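## Task

Press every drive blank that juts out from the rack's front all the way in until it bottoms out and clicks into its latch, but skip any blank carrying a blue sticker and leave those untouched. The rack is free-standing: tilting it beyond a small amount means failure, and it must finish in its original spot. A blank only counts if it stays seated without the robot holding it.

## Robot and tools

Robot: two 7-joint arms, left_arm and right_arm, each ending in a two-finger parallel gripper. Joint order inside every row and every per-joint list: waist, shoulder, upper arm roll, elbow, forearm roll, wrist pitch, wrist roll. Stated ranges (rad): waist, upper arm roll, forearm roll and wrist roll -69.115 to 69.115; shoulder -2.250 to 2.250; elbow -2.580 to 2.580; wrist pitch -2.100 to 2.100. Real ends may sit up to 0.013 rad either side.

World frame (used by all reported poses): origin on the table surface midway between the arms, +x out over the table, +z up, left_arm on the +y side. The names left/right do not refer to sides of any picture. Gripper fingers point along the gripper's +z and open/close along its y. end_effector_position is the spot between the pads when closed; closed fingertips extend about 19 mm past it (6 mm when fully open), and closing pushes the tips about 13 mm farther out.

The row (shared by execute_actions and move): 18 numbers, each in [-1, 1], always for both arms: left_arm's 7 joint values, its gripper position, its gripper speed, then the same 9 for right_arm. Joint values are relative offsets, scaled so 1.0 equals 0.9985 rad for waist, shoulder, upper arm roll and elbow, and 0.8765 rad for forearm roll, wrist pitch and wrist roll. Gripper position is absolute, not an offset: +1 fully open (85 mm), 0 about 41 mm, pads touch near -0.8, -1 closes until blocked. Gripper speed: about 20 mm/s at -1, 85 at 0, 150 at +1. Grip force is not settable (roughly 190 to 235 N per pad). A 0 in the gripper slots is a real command, so to leave a gripper alone resend its previous two numbers.

execute_actions(actions): a list of actions; each action is a list of up to 15 rows, one row per 1/30 s step, and lasts 15 steps (0.5 s), repeating its final row if shorter. Joint offsets in every row are measured from the joint angles at the start of that action, not from the previous row; for the first action in a call that means the last reported angles. If any action asks a joint to go more than 0.013 rad outward beyond its range, that action is rejected for both arms; if the first action fails this, or any action is malformed, nothing runs. An empty list just returns the current state and images.

move(target, speed, blocking): target is one 18-number row; its joint offsets count from the Joint positions in the latest result that printed them. All joints follow paths finishing together (0.5 to 10 s, so grippers trace curves); paths ignore obstacles and the other arm. speed is in rad/s for the joint with the most travel, 0.01 to 2, default 0.5. Gripper numbers are sent at the start. blocking=false returns after 0.5 s while motion continues; until a result shows it ended, other moves and execute_actions are refused, so call wait or stop. The result adds a move: line with the ending (done, off_target, moving, held, fault), limits=held or limits=none, and each arm's joint farthest from target. Faster moves hit harder, and aiming farther past a contact presses harder.

wait(seconds): 0 to 10; arms hold their last command and a running move continues. stop(): brakes a running move (needs room; fingers keep moving). zoom_image(camera, region): camera is cam_high, cam_left_wrist or cam_right_wrist; region [x0, y0, x1, y1] in pixels of that camera's last full image, origin top-left, at most 504 by 504. finished_scene(scene): ends the scene with that number; irreversible; the reply reports success and gives the next task.

Motion limits: joints have speed and acceleration caps and finish together. Each step, a joint's target may lead its measured angle by at most 0.304 rad (first four joints) or 0.266 rad (last three); targets that would move the gripper over 70 mm from where it is are scaled back. So big changes can need several actions, and an unfinished change must be commanded again.

Result lines: per-arm end_effector_position (m) and end_effector_quat_wxyz (reported hand position may be off, more at long reach); Joint positions and Joint velocities (rad, rad/s) and Joint targets, each one block per arm in the joint order above. "joint sent to its limit" means a joint was stopped at its end; its absence does not prove more room. "joint command not followed" means the clearance check altered joint targets. position_measured_pct is roughly 50 minus 50 times the finger position (0 = fully open); stopping short under 90 means something is held or in the way. MOTOR HOT appears from 60 °C; at 75 °C an OVER-TEMPERATURE FAULT lets the arm sag. Contact torque reaching a load limit (46.9 N m for the first four joints, 29.5 N m for the last three) halts that arm for 10 s and drops the rest of the call.

Cameras: cam_high is fixed above looking down; the two wrist cameras ride on the hands. All images are 504x504. Calibration data (intrinsics, distortion, world-to-camera transforms) is supplied and may be slightly off.

Cautions: check sticker colours before pushing and never touch the excluded blanks. Push straight and gently with a closed gripper or fingertips; the rack is loose, so hard or off-axis shoves can tilt or slide it, which fails. Do not drop or knock anything off the table, avoid slams and very hard presses, keep the arms from hitting each other, and back the hand away after each push to confirm the blank stays latched on its own.

Each tool is called after "Call:" in YAML: its name, and indented under it one key for each argument.

## Session

Call:
execute_actions:
  actions: []

Scene clock: 0.00 s.
left_arm: end_effector_position=(-0.0171, +0.0807, +0.3393) position_measured_pct=0.0 end_effector_quat_wxyz=(+0.129, +0.482, +0.817, -0.288) | right_arm: end_effector_position=(+0.9281, -0.5214, +0.1721) position_measured_pct=0.0 end_effector_quat_wxyz=(-0.104, +0.729, -0.262, +0.624)
Joint names: [waist, shoulder, upper arm roll, elbow, forearm roll, wrist pitch, wrist roll]
Joint positions: left_arm=[ 1.251 -0.635 -0.138  2.317  0.245  0.884  1.626] | right_arm=[-0.096  1.238  0.099  0.984  2.964  0.446  1.11 ]
Joint velocities: left_arm=[-0.    -0.     0.001 -0.001  0.    -0.     0.001] | right_arm=[-0.     0.    -0.    -0.001 -0.001 -0.    -0.001]
Motor temperatures (°C, as the motors report them): left_arm=[25 24 22 25 37 29 32] | right_arm=[26 24 25 23 31 34 33]
Joint targets: left_arm=[1.251 -0.635 -0.138 2.317 0.245 0.884 1.626] | right_arm=[-0.096 1.238 0.099 0.984 2.964 0.446 1.110]

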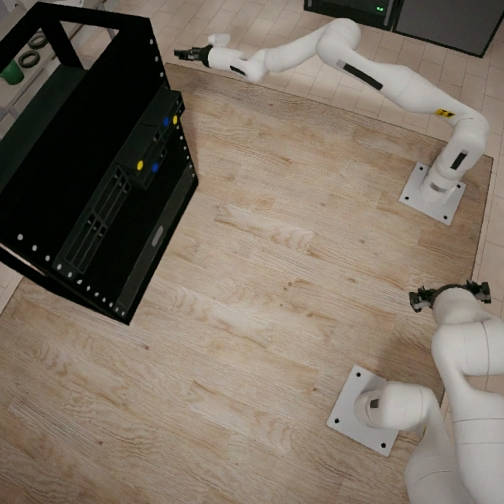

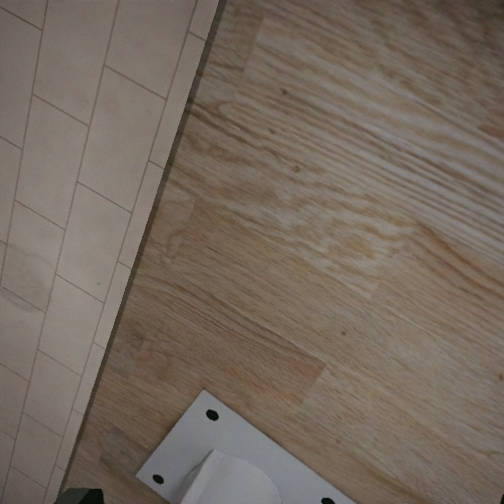

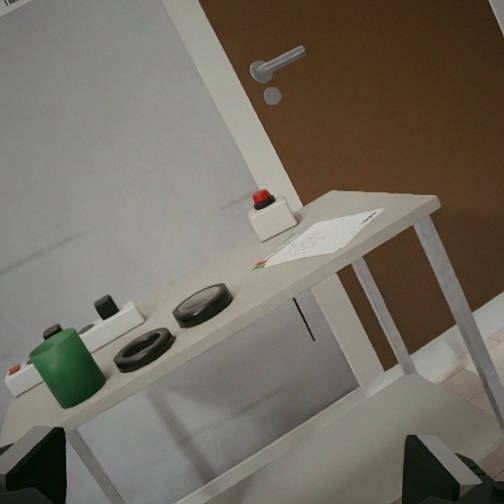

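Call:
zoom_image:
  camera: "cam_high"
  region: [20, 60, 240, 330]

Region (20, 60, 240, 330) of cam_high's 504x504 image, scaled by 1.867, with more detail than that image has; it fills the left 411 columns of this view, and the rest is white.

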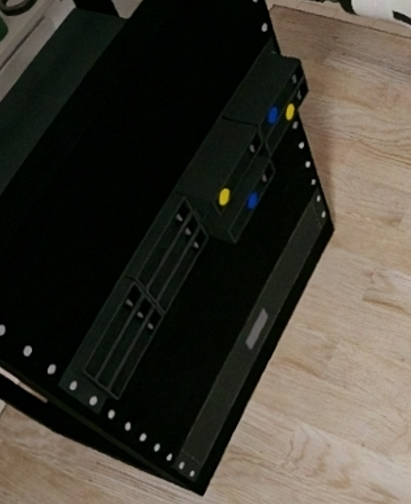

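Call:
move:
  target: [-0.6,0.4,0.138,0.05,-0.28,-1,0,-1,1,0,0,0,0,0,0,0,1,0]
  speed: 1

Call:
move:
  target: [-0.65,0.43,0,0.05,0,-1,0,-1,1,0,0,0,0,0,0,0,1,0]
  speed: 1

Call:
move:
  target: [0,0,0,0,0,-0.207,0,-1,1,0,0,0,0,0,0,0,1,0]

Scene clock: 39.57 s.
left_arm: end_effector_position=(+0.2791, +0.0118, +0.3594) position_measured_pct=91.7 end_effector_quat_wxyz=(+0.442, +0.302, +0.823, -0.190) | right_arm: end_effector_position=(+0.9281, -0.5214, +0.1721) position_measured_pct=0.0 end_effector_quat_wxyz=(-0.104, +0.729, -0.262, +0.624)
Joint names: [waist, shoulder, upper arm roll, elbow, forearm roll, wrist pitch, wrist roll]
Joint positions: left_arm=[ 0.652 -0.236 -0.     2.367 -0.     0.007  1.626] | right_arm=[-0.096  1.238  0.099  0.984  2.964  0.446  1.11 ]
Joint velocities: left_arm=[-0.004  0.002 -0.    -0.     0.    -0.002  0.   ] | right_arm=[ 0.     0.    -0.     0.     0.002  0.    -0.001]
Motor temperatures (°C, as the motors report them): left_arm=[25 24 22 25 37 29 32] | right_arm=[26 27 25 23 31 34 33]
Joint targets: left_arm=[0.652 -0.235 -0.000 2.367 -0.000 0.007 1.626] | right_arm=[-0.096 1.238 0.099 0.984 2.964 0.446 1.110]
move: done; limits=none; left_arm: farthest joint: the waist, 0.000 radians from its target (0.599 radians at the start); right_arm: farthest joint: the waist, 0.000 radians from its target (0.000 radians at the start)
camera_calibration (this result's frames):
cam_left_wrist: T_world_to_cam=[[0.702405, 0.708882, -0.064131, -0.171293], [0.422886, -0.343147, 0.8387, -0.358057], [0.572533, -0.616227, -0.540804, 0.189009], [0, 0, 0, 1]] pos_world=[0.163521, 0.115033, 0.391535]
cam_right_wrist: T_world_to_cam=[[-0.277398, -0.845778, -0.455752, -0.112734], [-0.108395, 0.498891, -0.859859, 0.560609], [0.954621, -0.189122, -0.23007, -0.794407], [0, 0, 0, 1]] pos_world=[0.787852, -0.525271, 0.247897]

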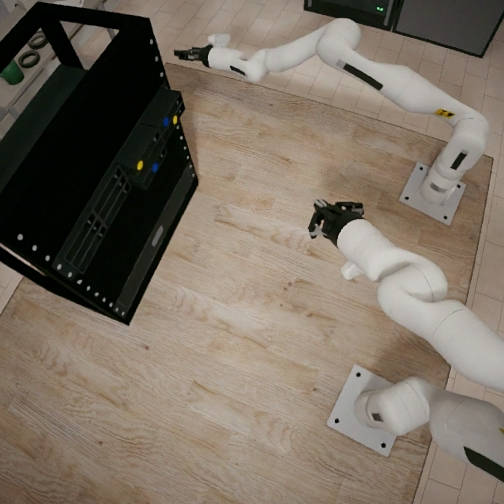

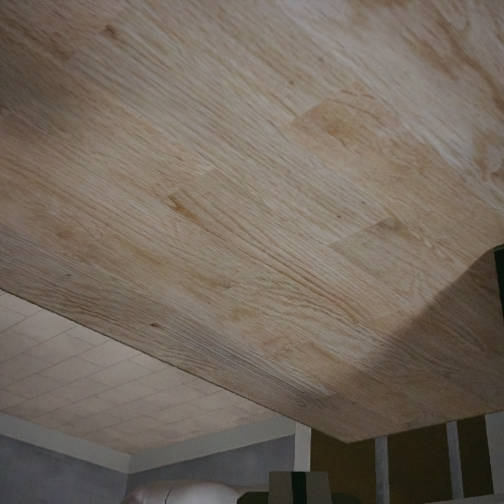

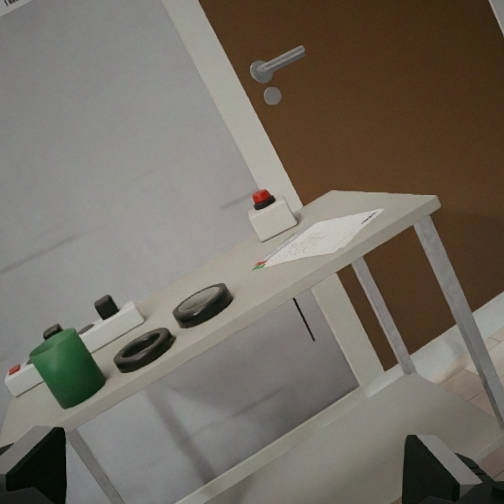

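Scene clock: 41.23 s.
left_arm: end_effector_position=(+0.5245, +0.2414, +0.3739) position_measured_pct=91.7 end_effector_quat_wxyz=(+0.642, +0.021, +0.764, -0.053) | right_arm: end_effector_position=(+0.9281, -0.5214, +0.1721) position_measured_pct=0.0 end_effector_quat_wxyz=(-0.104, +0.729, -0.262, +0.624)
Joint names: [waist, shoulder, upper arm roll, elbow, forearm roll, wrist pitch, wrist roll]
Joint positions: left_arm=[ 0.003  0.194 -0.     2.417 -0.    -0.869  1.626] | right_arm=[-0.096  1.238  0.099  0.984  2.964  0.446  1.11 ]
Joint velocities: left_arm=[-0.003  0.002  0.     0.001  0.    -0.001 -0.   ] | right_arm=[ 0.     0.     0.001 -0.     0.     0.    -0.001]
Motor temperatures (°C, as the motors report them): left_arm=[25 24 22 25 37 29 32] | right_arm=[26 27 25 23 31 34 33]
Joint targets: left_arm=[0.003 0.194 -0.000 2.417 -0.000 -0.869 1.626] | right_arm=[-0.096 1.238 0.099 0.984 2.964 0.446 1.110]
move: done; limits=none; left_arm: farthest joint: the waist, 0.000 radians from its target (0.649 radians at the start); right_arm: farthest joint: the waist, 0.000 radians from its target (0.000 radians at the start)
camera_calibration (this result's frames):
cam_left_wrist: T_world_to_cam=[[0.154351, 0.98673, -0.0503898, -0.290266], [0.179573, 0.0221347, 0.983496, -0.409931], [0.97156, -0.160852, -0.173773, -0.258691], [0, 0, 0, 1]] pos_world=[0.369749, 0.253877, 0.343585]
cam_right_wrist: T_world_to_cam=[[-0.277397, -0.845778, -0.455752, -0.112735], [-0.108392, 0.498891, -0.85986, 0.560608], [0.954621, -0.189122, -0.230067, -0.794408], [0, 0, 0, 1]] pos_world=[0.787853, -0.525271, 0.247899]

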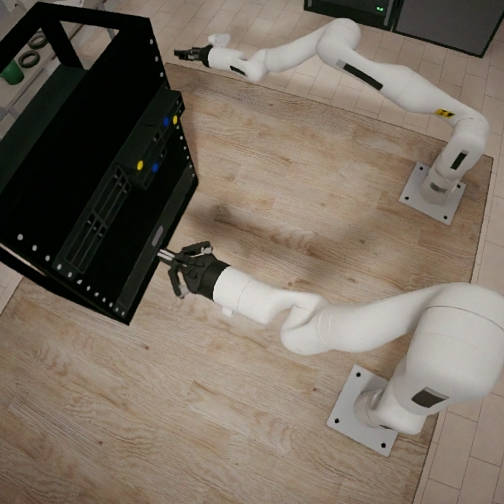

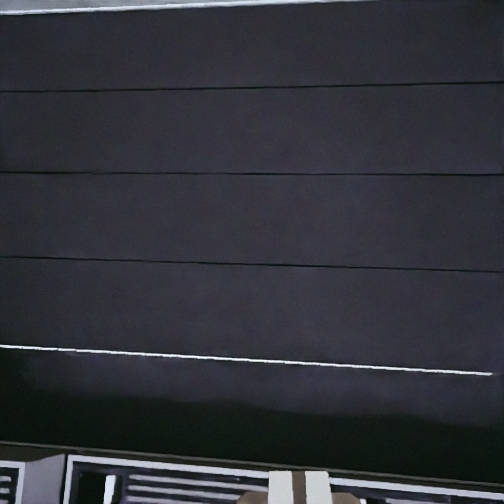

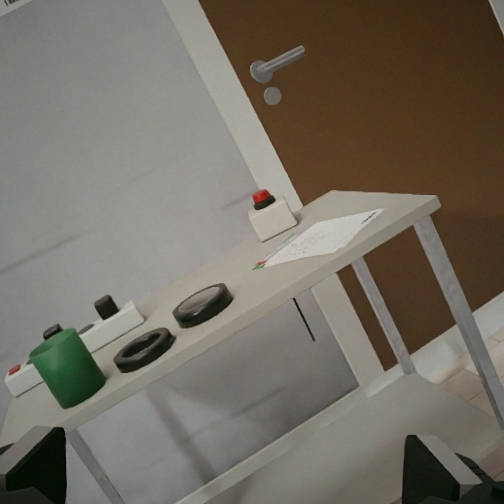

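Scene clock: 42.13 s.
left_arm: end_effector_position=(+0.5290, +0.2409, +0.4301) position_measured_pct=91.7 end_effector_quat_wxyz=(+0.709, +0.019, +0.703, -0.058) | right_arm: end_effector_position=(+0.9281, -0.5214, +0.1721) position_measured_pct=0.0 end_effector_quat_wxyz=(-0.104, +0.729, -0.262, +0.624)
Joint names: [waist, shoulder, upper arm roll, elbow, forearm roll, wrist pitch, wrist roll]
Joint positions: left_arm=[ 0.003  0.194 -0.     2.417 -0.    -1.051  1.626] | right_arm=[-0.096  1.238  0.099  0.984  2.964  0.446  1.11 ]
Joint velocities: left_arm=[ 0.001  0.     0.    -0.    -0.    -0.001  0.   ] | right_arm=[ 0.     0.     0.001  0.     0.001 -0.    -0.   ]
Motor temperatures (°C, as the motors report them): left_arm=[25 24 22 25 37 29 32] | right_arm=[26 27 25 23 31 34 33]
Joint targets: left_arm=[0.003 0.194 -0.000 2.417 -0.000 -1.051 1.626] | right_arm=[-0.096 1.238 0.099 0.984 2.964 0.446 1.110]
move: done; limits=none; left_arm: farthest joint: the waist, 0.000 radians from its target (0.000 radians at the start); right_arm: farthest joint: the waist, 0.000 radians from its target (0.000 radians at the start)
camera_calibration (this result's frames):
cam_left_wrist: T_world_to_cam=[[0.162661, 0.985816, -0.0413429, -0.295699], [0.000356647, 0.0418422, 0.999124, -0.382676], [0.986682, -0.162533, 0.00645449, -0.338439], [0, 0, 0, 1]] pos_world=[0.382167, 0.252509, 0.3723]
cam_right_wrist: T_world_to_cam=[[-0.277395, -0.845779, -0.455753, -0.112735], [-0.108389, 0.49889, -0.859861, 0.560607], [0.954622, -0.189122, -0.230063, -0.79441], [0, 0, 0, 1]] pos_world=[0.787853, -0.525271, 0.2479]

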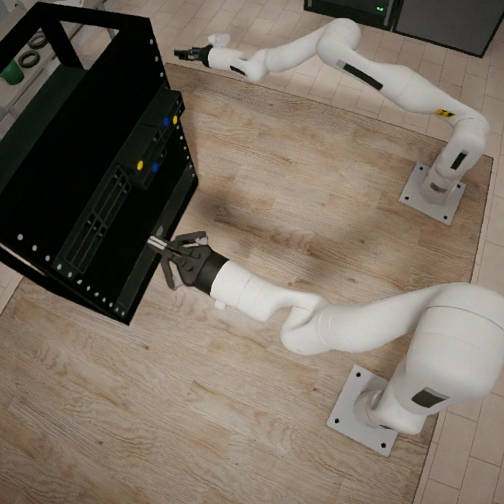

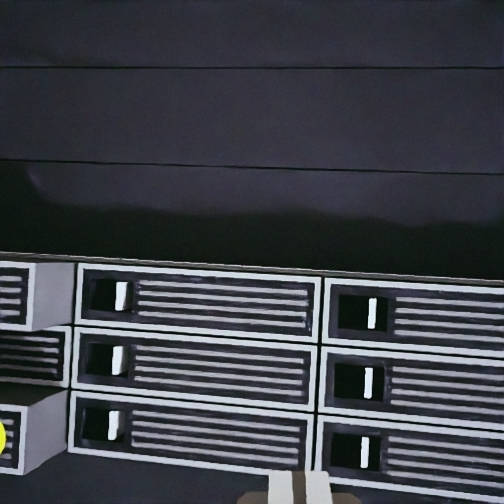

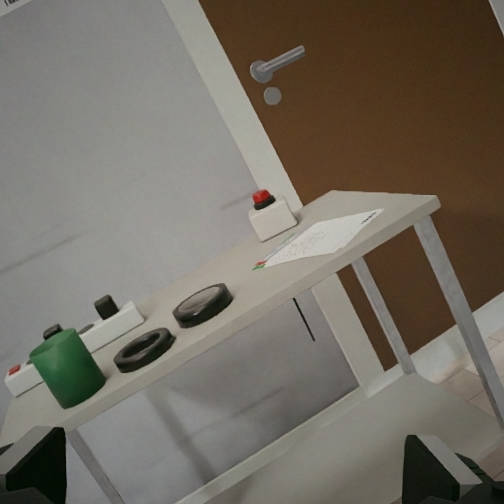

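Call:
move:
  target: [0.4,0,0,0,0,0,0,-1,1,0,0,0,0,0,0,0,1,0]

Scene clock: 50.03 s.
left_arm: end_effector_position=(+0.4531, +0.0357, +0.4301) position_measured_pct=91.7 end_effector_quat_wxyz=(+0.683, +0.158, +0.685, -0.198) | right_arm: end_effector_position=(+0.9281, -0.5214, +0.1721) position_measured_pct=0.0 end_effector_quat_wxyz=(-0.104, +0.729, -0.262, +0.624)
Joint names: [waist, shoulder, upper arm roll, elbow, forearm roll, wrist pitch, wrist roll]
Joint positions: left_arm=[ 0.402  0.194 -0.     2.417 -0.    -1.051  1.626] | right_arm=[-0.096  1.238  0.099  0.984  2.964  0.446  1.11 ]
Joint velocities: left_arm=[ 0.003  0.     0.    -0.001 -0.001 -0.001 -0.   ] | right_arm=[ 0.    -0.    -0.001 -0.    -0.002  0.    -0.003]
Motor temperatures (°C, as the motors report them): left_arm=[25 24 22 25 37 29 32] | right_arm=[26 28 25 23 31 34 33]
Joint targets: left_arm=[0.403 0.194 -0.000 2.417 -0.000 -1.051 1.626] | right_arm=[-0.096 1.238 0.099 0.984 2.964 0.446 1.110]
move: done; limits=none; left_arm: farthest joint: the waist, 0.000 radians from its target (0.399 radians at the start); right_arm: farthest joint: the waist, 0.000 radians from its target (0.000 radians at the start)
camera_calibration (this result's frames):
cam_left_wrist: T_world_to_cam=[[0.532978, 0.845119, -0.0413425, -0.243782], [0.0165871, 0.0384156, 0.999124, -0.381293], [0.845967, -0.533197, 0.00645662, -0.219952], [0, 0, 0, 1]] pos_world=[0.322327, 0.103394, 0.372301]
cam_right_wrist: T_world_to_cam=[[-0.277393, -0.845779, -0.455753, -0.112736], [-0.108387, 0.498889, -0.859861, 0.560606], [0.954623, -0.189122, -0.23006, -0.794412], [0, 0, 0, 1]] pos_world=[0.787854, -0.525271, 0.247902]

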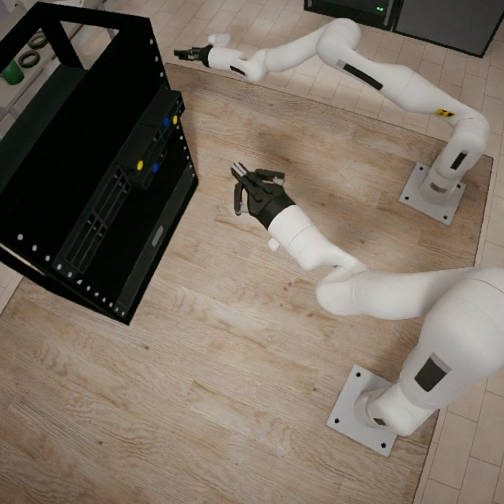

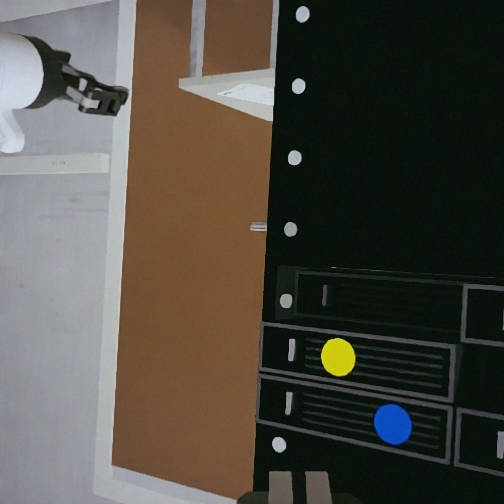

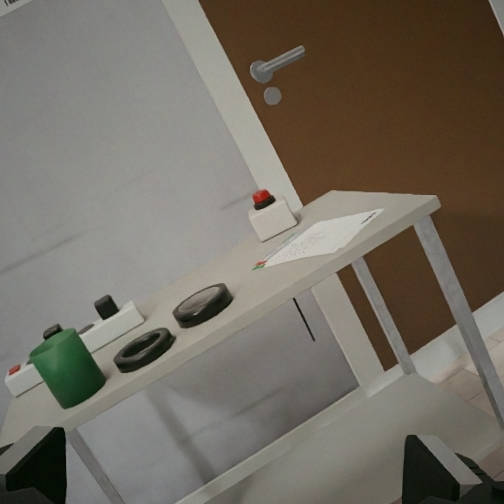

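Call:
move:
  target: [-0.163,0.129,0,-0.274,0,0.172,0,-1,1,0,0,0,0,0,0,0,1,0]

Call:
move:
  target: [-0.02,0.085,0,-0.15,0,0.075,0,-1,1,0,0,0,0,0,0,0,1,0]
  speed: 0.08

Scene clock: 57.83 s.
left_arm: end_effector_position=(+0.5783, +0.0850, +0.4403) position_measured_pct=91.7 end_effector_quat_wxyz=(+0.695, +0.102, +0.698, -0.141) | right_arm: end_effector_position=(+0.9281, -0.5214, +0.1721) position_measured_pct=0.0 end_effector_quat_wxyz=(-0.104, +0.729, -0.262, +0.624)
Joint names: [waist, shoulder, upper arm roll, elbow, forearm roll, wrist pitch, wrist roll]
Joint positions: left_arm=[ 0.24   0.322 -0.     2.144 -0.    -0.9    1.626] | right_arm=[-0.096  1.238  0.099  0.984  2.964  0.446  1.11 ]
Joint velocities: left_arm=[-0.002  0.002  0.    -0.001 -0.     0.001 -0.   ] | right_arm=[ 0.001  0.     0.    -0.     0.001  0.    -0.001]
Motor temperatures (°C, as the motors report them): left_arm=[25 25 22 25 37 29 32] | right_arm=[26 28 25 23 31 34 33]
Joint targets: left_arm=[0.240 0.322 -0.000 2.143 -0.000 -0.900 1.626] | right_arm=[-0.096 1.238 0.099 0.984 2.964 0.446 1.110]
move: done; limits=none; left_arm: farthest joint: the waist, 0.001 radians from its target (0.163 radians at the start); right_arm: farthest joint: the waist, 0.000 radians from its target (0.000 radians at the start)
camera_calibration (this result's frames):
cam_left_wrist: T_world_to_cam=[[0.388987, 0.920303, -0.0416124, -0.274785], [0.0155677, 0.0385968, 0.999134, -0.394948], [0.921112, -0.389297, 0.00068668, -0.352794], [0, 0, 0, 1]] pos_world=[0.437999, 0.130788, 0.383414]
cam_right_wrist: T_world_to_cam=[[-0.277392, -0.845779, -0.455753, -0.112736], [-0.108384, 0.498889, -0.859862, 0.560605], [0.954624, -0.189122, -0.230056, -0.794413], [0, 0, 0, 1]] pos_world=[0.787854, -0.525271, 0.247903]

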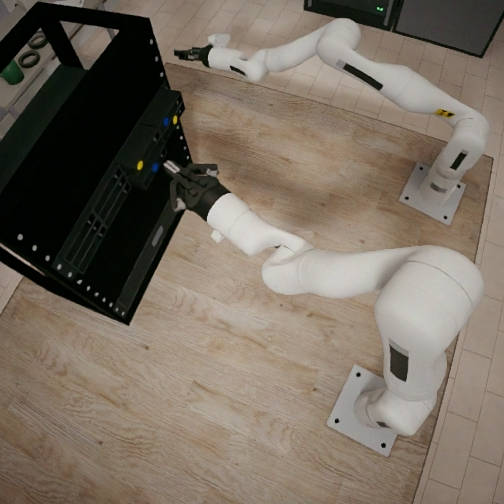

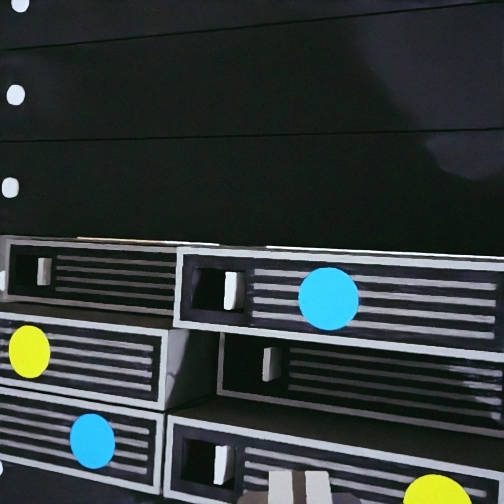

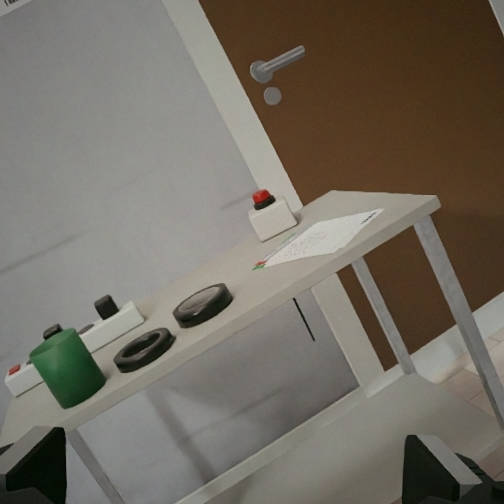

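Scene clock: 60.07 s.
left_arm: end_effector_position=(+0.6289, +0.0816, +0.4407) position_measured_pct=91.7 end_effector_quat_wxyz=(+0.696, +0.095, +0.699, -0.134) | right_arm: end_effector_position=(+0.9281, -0.5214, +0.1721) position_measured_pct=0.0 end_effector_quat_wxyz=(-0.104, +0.729, -0.262, +0.624)
Joint names: [waist, shoulder, upper arm roll, elbow, forearm roll, wrist pitch, wrist roll]
Joint positions: left_arm=[ 0.22   0.406 -0.     1.995  0.    -0.834  1.626] | right_arm=[-0.096  1.238  0.099  0.984  2.964  0.446  1.11 ]
Joint velocities: left_arm=[ 0.     0.001 -0.    -0.001 -0.     0.     0.   ] | right_arm=[ 0.     0.    -0.001  0.     0.001  0.    -0.002]
Motor temperatures (°C, as the motors report them): left_arm=[25 25 22 25 37 29 32] | right_arm=[26 28 25 23 31 34 33]
Joint targets: left_arm=[0.220 0.407 -0.000 1.994 -0.000 -0.834 1.626] | right_arm=[-0.096 1.238 0.099 0.984 2.964 0.446 1.110]
move: done; limits=none; left_arm: farthest joint: the shoulder, 0.001 radians from its target (0.085 radians at the start); right_arm: farthest joint: the waist, 0.000 radians from its target (0.000 radians at the start)
camera_calibration (this result's frames):
cam_left_wrist: T_world_to_cam=[[0.370185, 0.928022, -0.0416819, -0.280082], [0.0157003, 0.0386129, 0.999131, -0.396047], [0.928825, -0.370518, -0.000276303, -0.406697], [0, 0, 0, 1]] pos_world=[0.487651, 0.124526, 0.383916]
cam_right_wrist: T_world_to_cam=[[-0.27739, -0.84578, -0.455754, -0.112737], [-0.108381, 0.498888, -0.859863, 0.560604], [0.954625, -0.189122, -0.230053, -0.794415], [0, 0, 0, 1]] pos_world=[0.787855, -0.525271, 0.247905]

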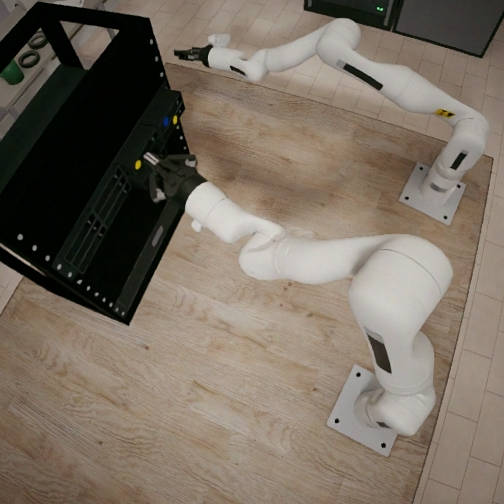

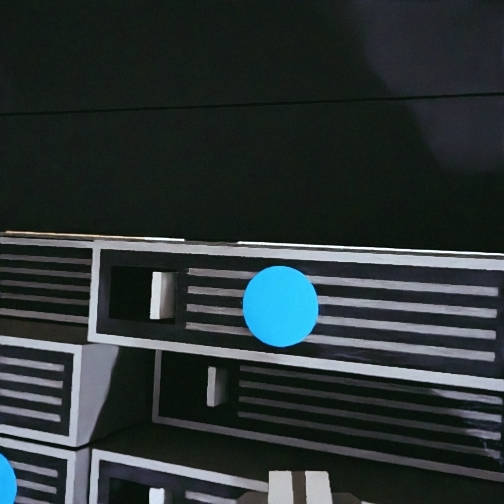

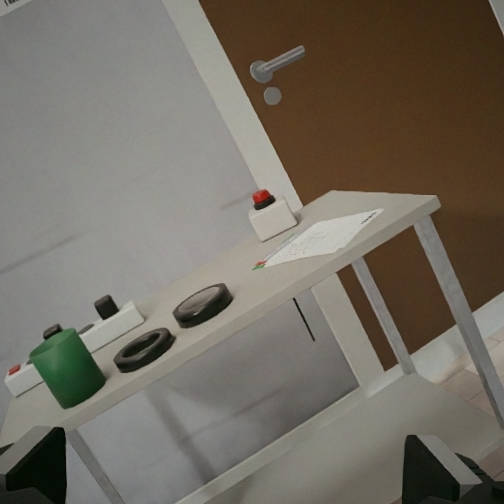

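Call:
move:
  target: [-0.023,0.09,0,-0.16,0,0.08,0,-1,1,0,0,0,0,0,0,0,1,0]
  speed: 0.05

Scene clock: 68.03 s.
left_arm: end_effector_position=(+0.6717, +0.0814, +0.4468) position_measured_pct=91.7 end_effector_quat_wxyz=(+0.699, +0.088, +0.698, -0.128) | right_arm: end_effector_position=(+0.9281, -0.5214, +0.1721) position_measured_pct=0.0 end_effector_quat_wxyz=(-0.104, +0.729, -0.262, +0.624)
Joint names: [waist, shoulder, upper arm roll, elbow, forearm roll, wrist pitch, wrist roll]
Joint positions: left_arm=[ 0.2    0.47   0.001  1.86   0.001 -0.768  1.626] | right_arm=[-0.096  1.238  0.099  0.984  2.964  0.446  1.11 ]
Joint velocities: left_arm=[ 0.001 -0.     0.    -0.001 -0.     0.001  0.   ] | right_arm=[-0.001 -0.001  0.     0.    -0.    -0.    -0.001]
Motor temperatures (°C, as the motors report them): left_arm=[25 25 22 25 37 29 32] | right_arm=[26 29 25 24 31 34 33]
Joint targets: left_arm=[0.197 0.496 -0.000 1.835 0.000 -0.764 1.626] | right_arm=[-0.096 1.238 0.099 0.984 2.964 0.446 1.110]
move: off_target (left_arm); limits=none; left_arm: farthest joint: the shoulder, 0.026 radians from its target (0.090 radians at the start); right_arm: farthest joint: the waist, 0.000 radians from its target (0.000 radians at the start)
camera_calibration (this result's frames):
cam_left_wrist: T_world_to_cam=[[0.353153, 0.934608, -0.0423226, -0.284244], [0.0101731, 0.0413986, 0.999091, -0.399246], [0.93551, -0.353263, 0.00511216, -0.454757], [0, 0, 0, 1]] pos_world=[0.529873, 0.121536, 0.389178]
cam_right_wrist: T_world_to_cam=[[-0.277388, -0.84578, -0.455754, -0.112738], [-0.108378, 0.498888, -0.859864, 0.560603], [0.954626, -0.189122, -0.23005, -0.794416], [0, 0, 0, 1]] pos_world=[0.787855, -0.525271, 0.247906]

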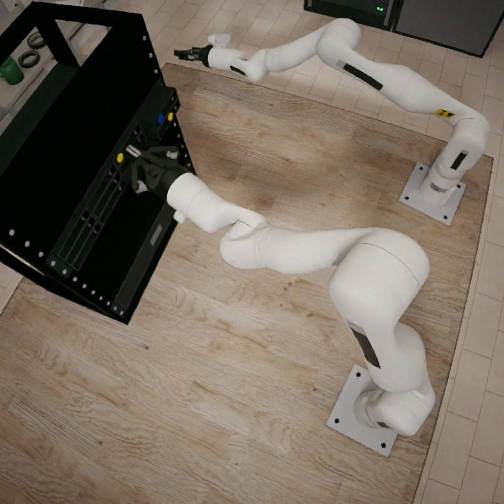

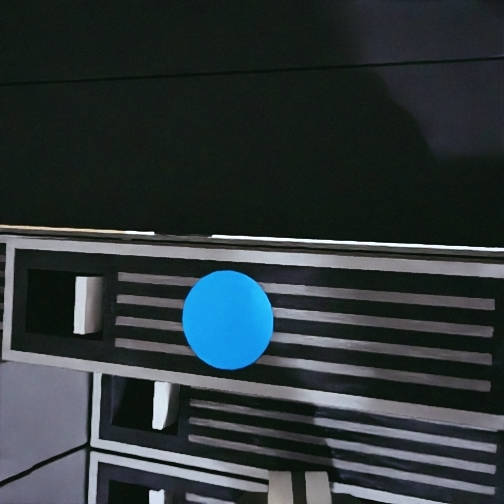

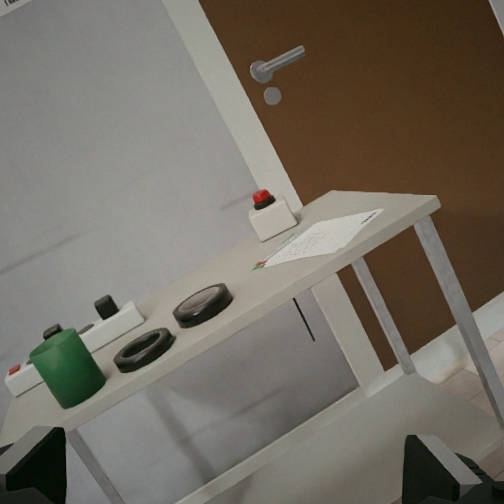

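Call:
move:
  target: [0.02,-0.15,0,0.28,0,-0.13,0,-1,1,0,0,0,0,0,0,0,1,0]
  speed: 0.15

Scene clock: 74.23 s.
left_arm: end_effector_position=(+0.5833, +0.0959, +0.4382) position_measured_pct=91.7 end_effector_quat_wxyz=(+0.692, +0.096, +0.703, -0.134) | right_arm: end_effector_position=(+0.9281, -0.5214, +0.1721) position_measured_pct=0.0 end_effector_quat_wxyz=(-0.104, +0.729, -0.262, +0.624)
Joint names: [waist, shoulder, upper arm roll, elbow, forearm roll, wrist pitch, wrist roll]
Joint positions: left_arm=[ 0.22   0.32   0.001  2.14   0.001 -0.882  1.626] | right_arm=[-0.096  1.238  0.099  0.984  2.964  0.446  1.11 ]
Joint velocities: left_arm=[ 0.001 -0.002 -0.     0.001  0.001 -0.     0.   ] | right_arm=[ 0.     0.     0.001  0.     0.    -0.     0.001]
Motor temperatures (°C, as the motors report them): left_arm=[25 25 22 26 37 29 32] | right_arm=[26 29 25 24 31 34 33]
Joint targets: left_arm=[0.220 0.320 0.001 2.140 0.001 -0.882 1.626] | right_arm=[-0.096 1.238 0.099 0.984 2.964 0.446 1.110]
move: done; limits=none; left_arm: farthest joint: the waist, 0.000 radians from its target (0.020 radians at the start); right_arm: farthest joint: the waist, 0.000 radians from its target (0.000 radians at the start)
camera_calibration (this result's frames):
cam_left_wrist: T_world_to_cam=[[0.371107, 0.927595, -0.042984, -0.276557], [0.0260959, 0.0358533, 0.999016, -0.39913], [0.928223, -0.371863, -0.010901, -0.353887], [0, 0, 0, 1]] pos_world=[0.441534, 0.139245, 0.382992]
cam_right_wrist: T_world_to_cam=[[-0.277387, -0.84578, -0.455755, -0.112738], [-0.108375, 0.498887, -0.859864, 0.560602], [0.954626, -0.189122, -0.230046, -0.794418], [0, 0, 0, 1]] pos_world=[0.787855, -0.525271, 0.247908]

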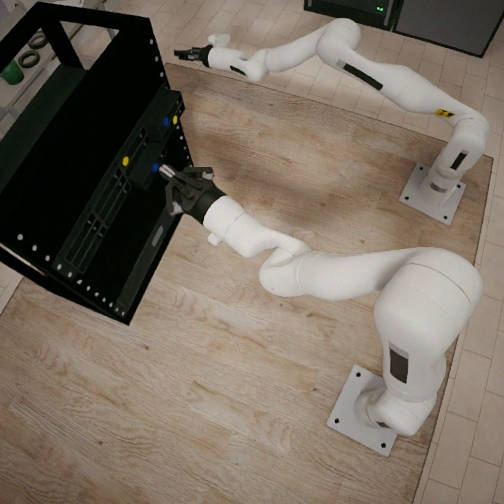

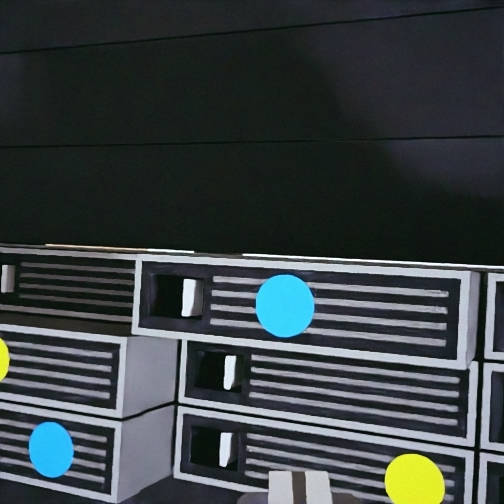

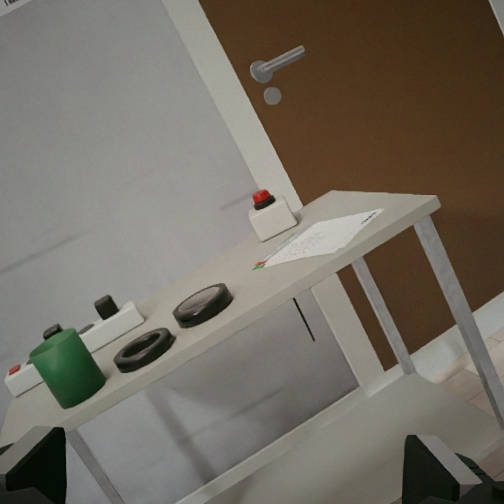

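Call:
move:
  target: [0.21,0.176,0,-0.184,0,-0.006,0,-1,1,0,0,0,0,0,0,0,1,0]
  speed: 0.3

Scene clock: 83.33 s.
left_arm: end_effector_position=(+0.5823, -0.0593, +0.4148) position_measured_pct=91.7 end_effector_quat_wxyz=(+0.679, +0.168, +0.684, -0.207) | right_arm: end_effector_position=(+0.9281, -0.5214, +0.1721) position_measured_pct=0.0 end_effector_quat_wxyz=(-0.104, +0.729, -0.262, +0.624)
Joint names: [waist, shoulder, upper arm roll, elbow, forearm roll, wrist pitch, wrist roll]
Joint positions: left_arm=[ 0.43   0.495  0.001  1.956  0.001 -0.888  1.626] | right_arm=[-0.096  1.238  0.099  0.984  2.964  0.446  1.11 ]
Joint velocities: left_arm=[ 0.002  0.002 -0.    -0.    -0.001  0.     0.001] | right_arm=[ 0.001  0.    -0.001  0.001  0.    -0.     0.   ]
Motor temperatures (°C, as the motors report them): left_arm=[25 25 22 26 37 29 32] | right_arm=[26 30 25 24 31 34 33]
Joint targets: left_arm=[0.430 0.496 0.001 1.956 0.001 -0.888 1.626] | right_arm=[-0.096 1.238 0.099 0.984 2.964 0.446 1.110]
move: done; limits=none; left_arm: farthest joint: the waist, 0.000 radians from its target (0.209 radians at the start); right_arm: farthest joint: the waist, 0.000 radians from its target (0.000 radians at the start)
camera_calibration (this result's frames):
cam_left_wrist: T_world_to_cam=[[0.556286, 0.829906, -0.042446, -0.247017], [0.0215212, 0.0366735, 0.999096, -0.367467], [0.830712, -0.556696, 0.00254035, -0.370701], [0, 0, 0, 1]] pos_world=[0.453267, 0.0121096, 0.357591]
cam_right_wrist: T_world_to_cam=[[-0.277385, -0.845781, -0.455755, -0.112739], [-0.108372, 0.498887, -0.859865, 0.560601], [0.954627, -0.189122, -0.230043, -0.794419], [0, 0, 0, 1]] pos_world=[0.787856, -0.525271, 0.24791]

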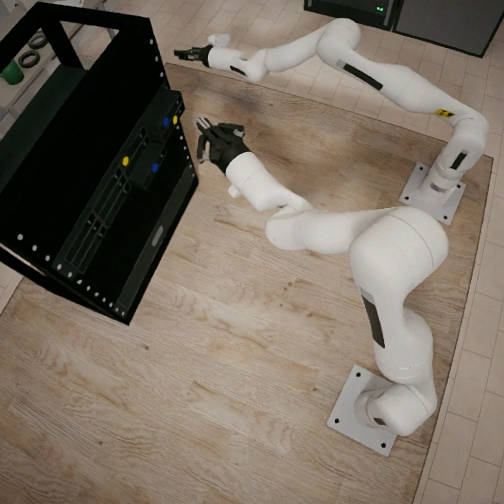

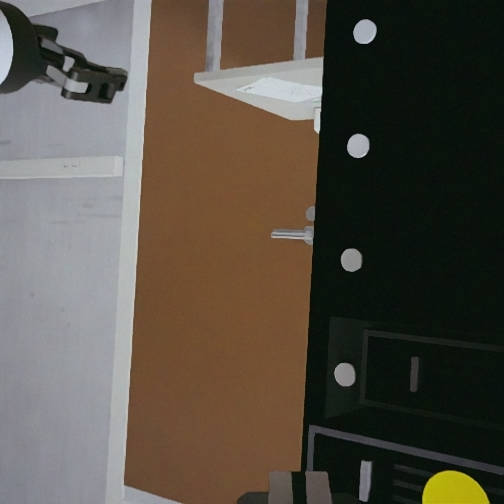

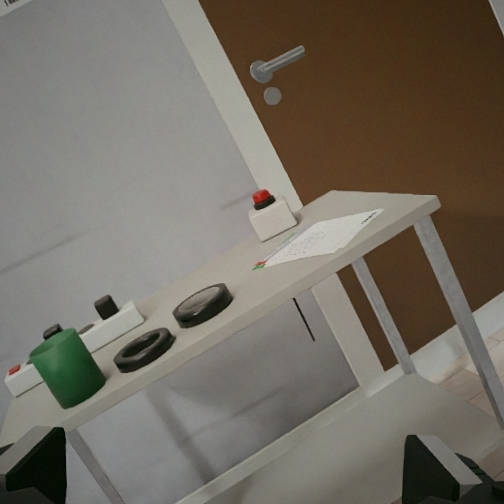

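Call:
move:
  target: [-0.045,0,0,0,0,0,0,-1,1,0,0,0,0,0,0,0,1,0]
  speed: 0.2

Call:
move:
  target: [-0.035,0.14,0,-0.285,0,0.165,0,-1,1,0,0,0,0,0,0,0,1,0]
  speed: 0.06

Call:
move:
  target: [0.035,-0.13,0,0.285,0,-0.165,0,-1,1,0,0,0,0,0,0,0,1,0]
  speed: 0.2

Scene clock: 89.30 s.
left_arm: end_effector_position=(+0.5989, -0.0322, +0.4148) position_measured_pct=91.7 end_effector_quat_wxyz=(+0.683, +0.152, +0.688, -0.192) | right_arm: end_effector_position=(+0.9281, -0.5214, +0.1721) position_measured_pct=0.0 end_effector_quat_wxyz=(-0.104, +0.729, -0.262, +0.624)
Joint names: [waist, shoulder, upper arm roll, elbow, forearm roll, wrist pitch, wrist roll]
Joint positions: left_arm=[ 0.385  0.495  0.001  1.956  0.001 -0.888  1.626] | right_arm=[-0.096  1.238  0.099  0.984  2.964  0.446  1.11 ]
Joint velocities: left_arm=[-0.003 -0.     0.     0.     0.001 -0.001  0.   ] | right_arm=[-0. -0. -0. -0. -0. -0. -0.]
Motor temperatures (°C, as the motors report them): left_arm=[25 25 22 26 37 29 32] | right_arm=[26 30 25 24 31 34 33]
Joint targets: left_arm=[0.385 0.495 0.001 1.956 0.001 -0.888 1.626] | right_arm=[-0.096 1.238 0.099 0.984 2.964 0.446 1.110]
move: done; limits=none; left_arm: farthest joint: the waist, 0.000 radians from its target (0.045 radians at the start); right_arm: farthest joint: the waist, 0.000 radians from its target (0.000 radians at the start)
camera_calibration (this result's frames):
cam_left_wrist: T_world_to_cam=[[0.51866, 0.853926, -0.0424389, -0.255461], [0.0198606, 0.0375906, 0.999096, -0.367792], [0.85475, -0.519034, 0.00253723, -0.382581], [0, 0, 0, 1]] pos_world=[0.466813, 0.0333974, 0.357589]
cam_right_wrist: T_world_to_cam=[[-0.277383, -0.845781, -0.455756, -0.112739], [-0.108369, 0.498886, -0.859865, 0.5606], [0.954628, -0.189122, -0.230039, -0.794421], [0, 0, 0, 1]] pos_world=[0.787856, -0.525271, 0.247911]

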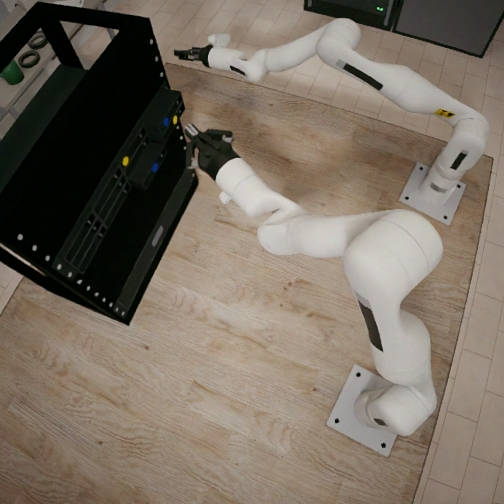

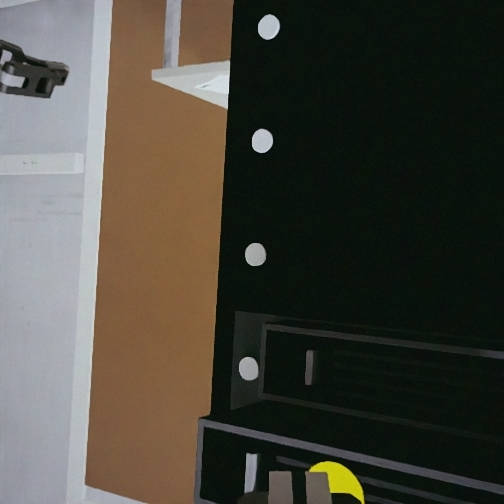

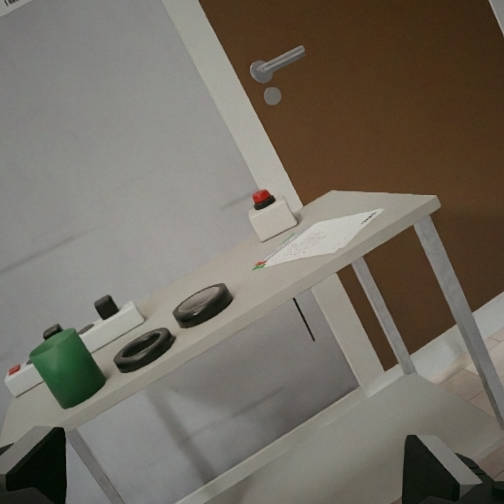

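Scene clock: 94.33 s.
left_arm: end_effector_position=(+0.6678, -0.0611, +0.4149) position_measured_pct=91.7 end_effector_quat_wxyz=(+0.681, +0.150, +0.691, -0.190) | right_arm: end_effector_position=(+0.9281, -0.5214, +0.1721) position_measured_pct=0.0 end_effector_quat_wxyz=(-0.104, +0.729, -0.262, +0.624)
Joint names: [waist, shoulder, upper arm roll, elbow, forearm roll, wrist pitch, wrist roll]
Joint positions: left_arm=[ 0.367  0.616  0.011  1.7   -0.004 -0.744  1.626] | right_arm=[-0.096  1.238  0.099  0.984  2.964  0.446  1.11 ]
Joint velocities: left_arm=[ 0.001 -0.    -0.001 -0.    -0.     0.002 -0.   ] | right_arm=[ 0.    -0.001 -0.    -0.    -0.001  0.    -0.002]
Motor temperatures (°C, as the motors report them): left_arm=[25 25 22 26 37 29 32] | right_arm=[26 30 25 24 31 34 33]
Joint targets: left_arm=[0.350 0.635 0.001 1.671 0.001 -0.743 1.626] | right_arm=[-0.096 1.238 0.099 0.984 2.964 0.446 1.110]
move: off_target (left_arm); limits=none; left_arm: farthest joint: the elbow, 0.028 radians from its target (0.284 radians at the start); right_arm: farthest joint: the waist, 0.000 radians from its target (0.000 radians at the start)
camera_calibration (this result's frames):
cam_left_wrist: T_world_to_cam=[[0.513178, 0.857087, -0.0452903, -0.261495], [0.0278201, 0.0361299, 0.99896, -0.373516], [0.857831, -0.513904, -0.00530318, -0.454948], [0, 0, 0, 1]] pos_world=[0.534853, 0.00381951, 0.358872]
cam_right_wrist: T_world_to_cam=[[-0.277381, -0.845781, -0.455756, -0.11274], [-0.108366, 0.498885, -0.859866, 0.560599], [0.954629, -0.189122, -0.230036, -0.794423], [0, 0, 0, 1]] pos_world=[0.787857, -0.525271, 0.247913]

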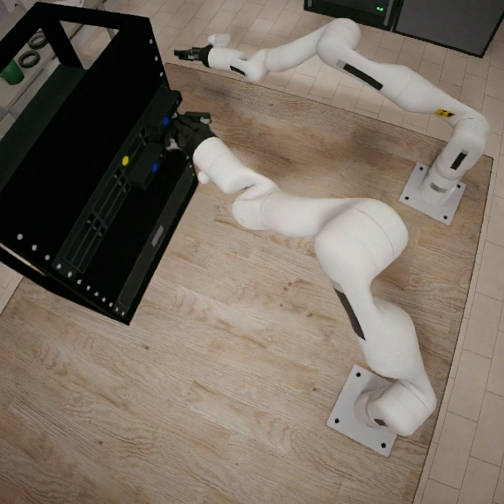

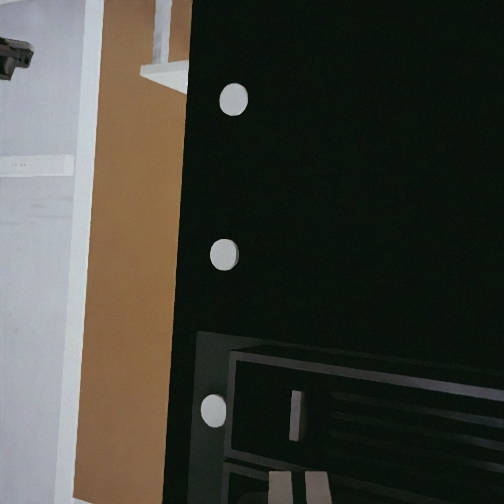

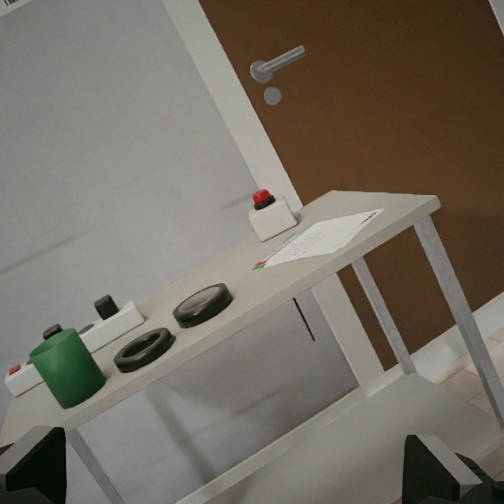

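Scene clock: 96.20 s.
left_arm: end_effector_position=(+0.5821, -0.0449, +0.4071) position_measured_pct=91.7 end_effector_quat_wxyz=(+0.674, +0.164, +0.692, -0.201) | right_arm: end_effector_position=(+0.9281, -0.5214, +0.1721) position_measured_pct=0.0 end_effector_quat_wxyz=(-0.104, +0.729, -0.262, +0.624)
Joint names: [waist, shoulder, upper arm roll, elbow, forearm roll, wrist pitch, wrist roll]
Joint positions: left_arm=[ 0.402  0.487  0.011  1.984 -0.004 -0.889  1.626] | right_arm=[-0.096  1.238  0.099  0.984  2.964  0.446  1.11 ]
Joint velocities: left_arm=[ 0.    -0.002 -0.     0.001  0.     0.     0.   ] | right_arm=[ 0.  0. -0. -0. -0.  0. -0.]
Motor temperatures (°C, as the motors report them): left_arm=[25 25 22 26 37 29 32] | right_arm=[26 30 25 24 31 34 33]
Joint targets: left_arm=[0.402 0.486 0.011 1.984 -0.004 -0.889 1.626] | right_arm=[-0.096 1.238 0.099 0.984 2.964 0.446 1.110]
move: done; limits=none; left_arm: farthest joint: the elbow, 0.001 radians from its target (0.285 radians at the start); right_arm: farthest joint: the waist, 0.000 radians from its target (0.000 radians at the start)
camera_calibration (this result's frames):
cam_left_wrist: T_world_to_cam=[[0.543466, 0.83822, -0.0450744, -0.250342], [0.037638, 0.0293099, 0.998862, -0.369935], [0.838587, -0.544544, -0.01562, -0.35912], [0, 0, 0, 1]] pos_world=[0.451129, 0.0251277, 0.35262]
cam_right_wrist: T_world_to_cam=[[-0.27738, -0.845782, -0.455757, -0.112741], [-0.108363, 0.498885, -0.859867, 0.560598], [0.95463, -0.189122, -0.230032, -0.794424], [0, 0, 0, 1]] pos_world=[0.787857, -0.525271, 0.247915]

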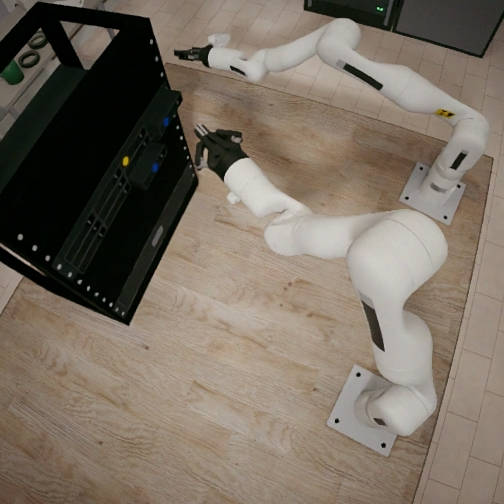

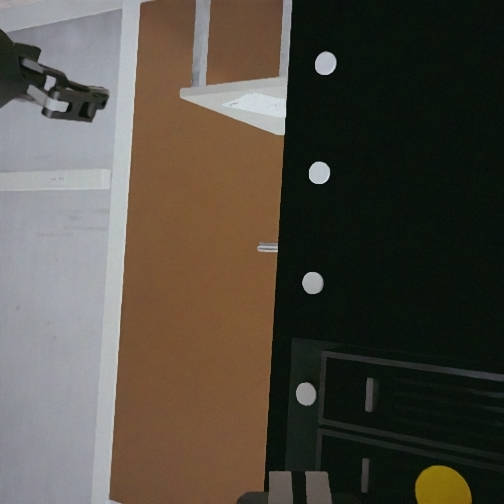

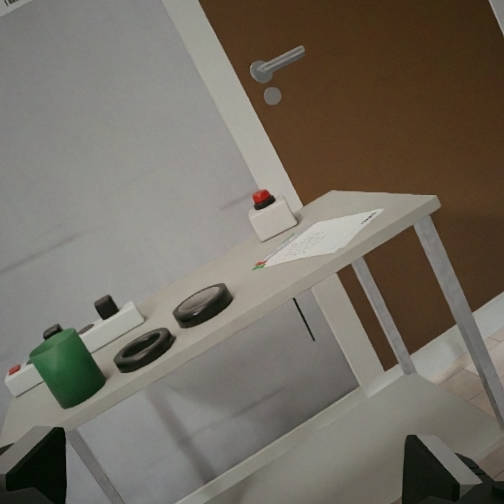

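Both appear flush, rack unmoved.

Call:
finished_scene:
  scene: 1

The scene is finished: the task was done.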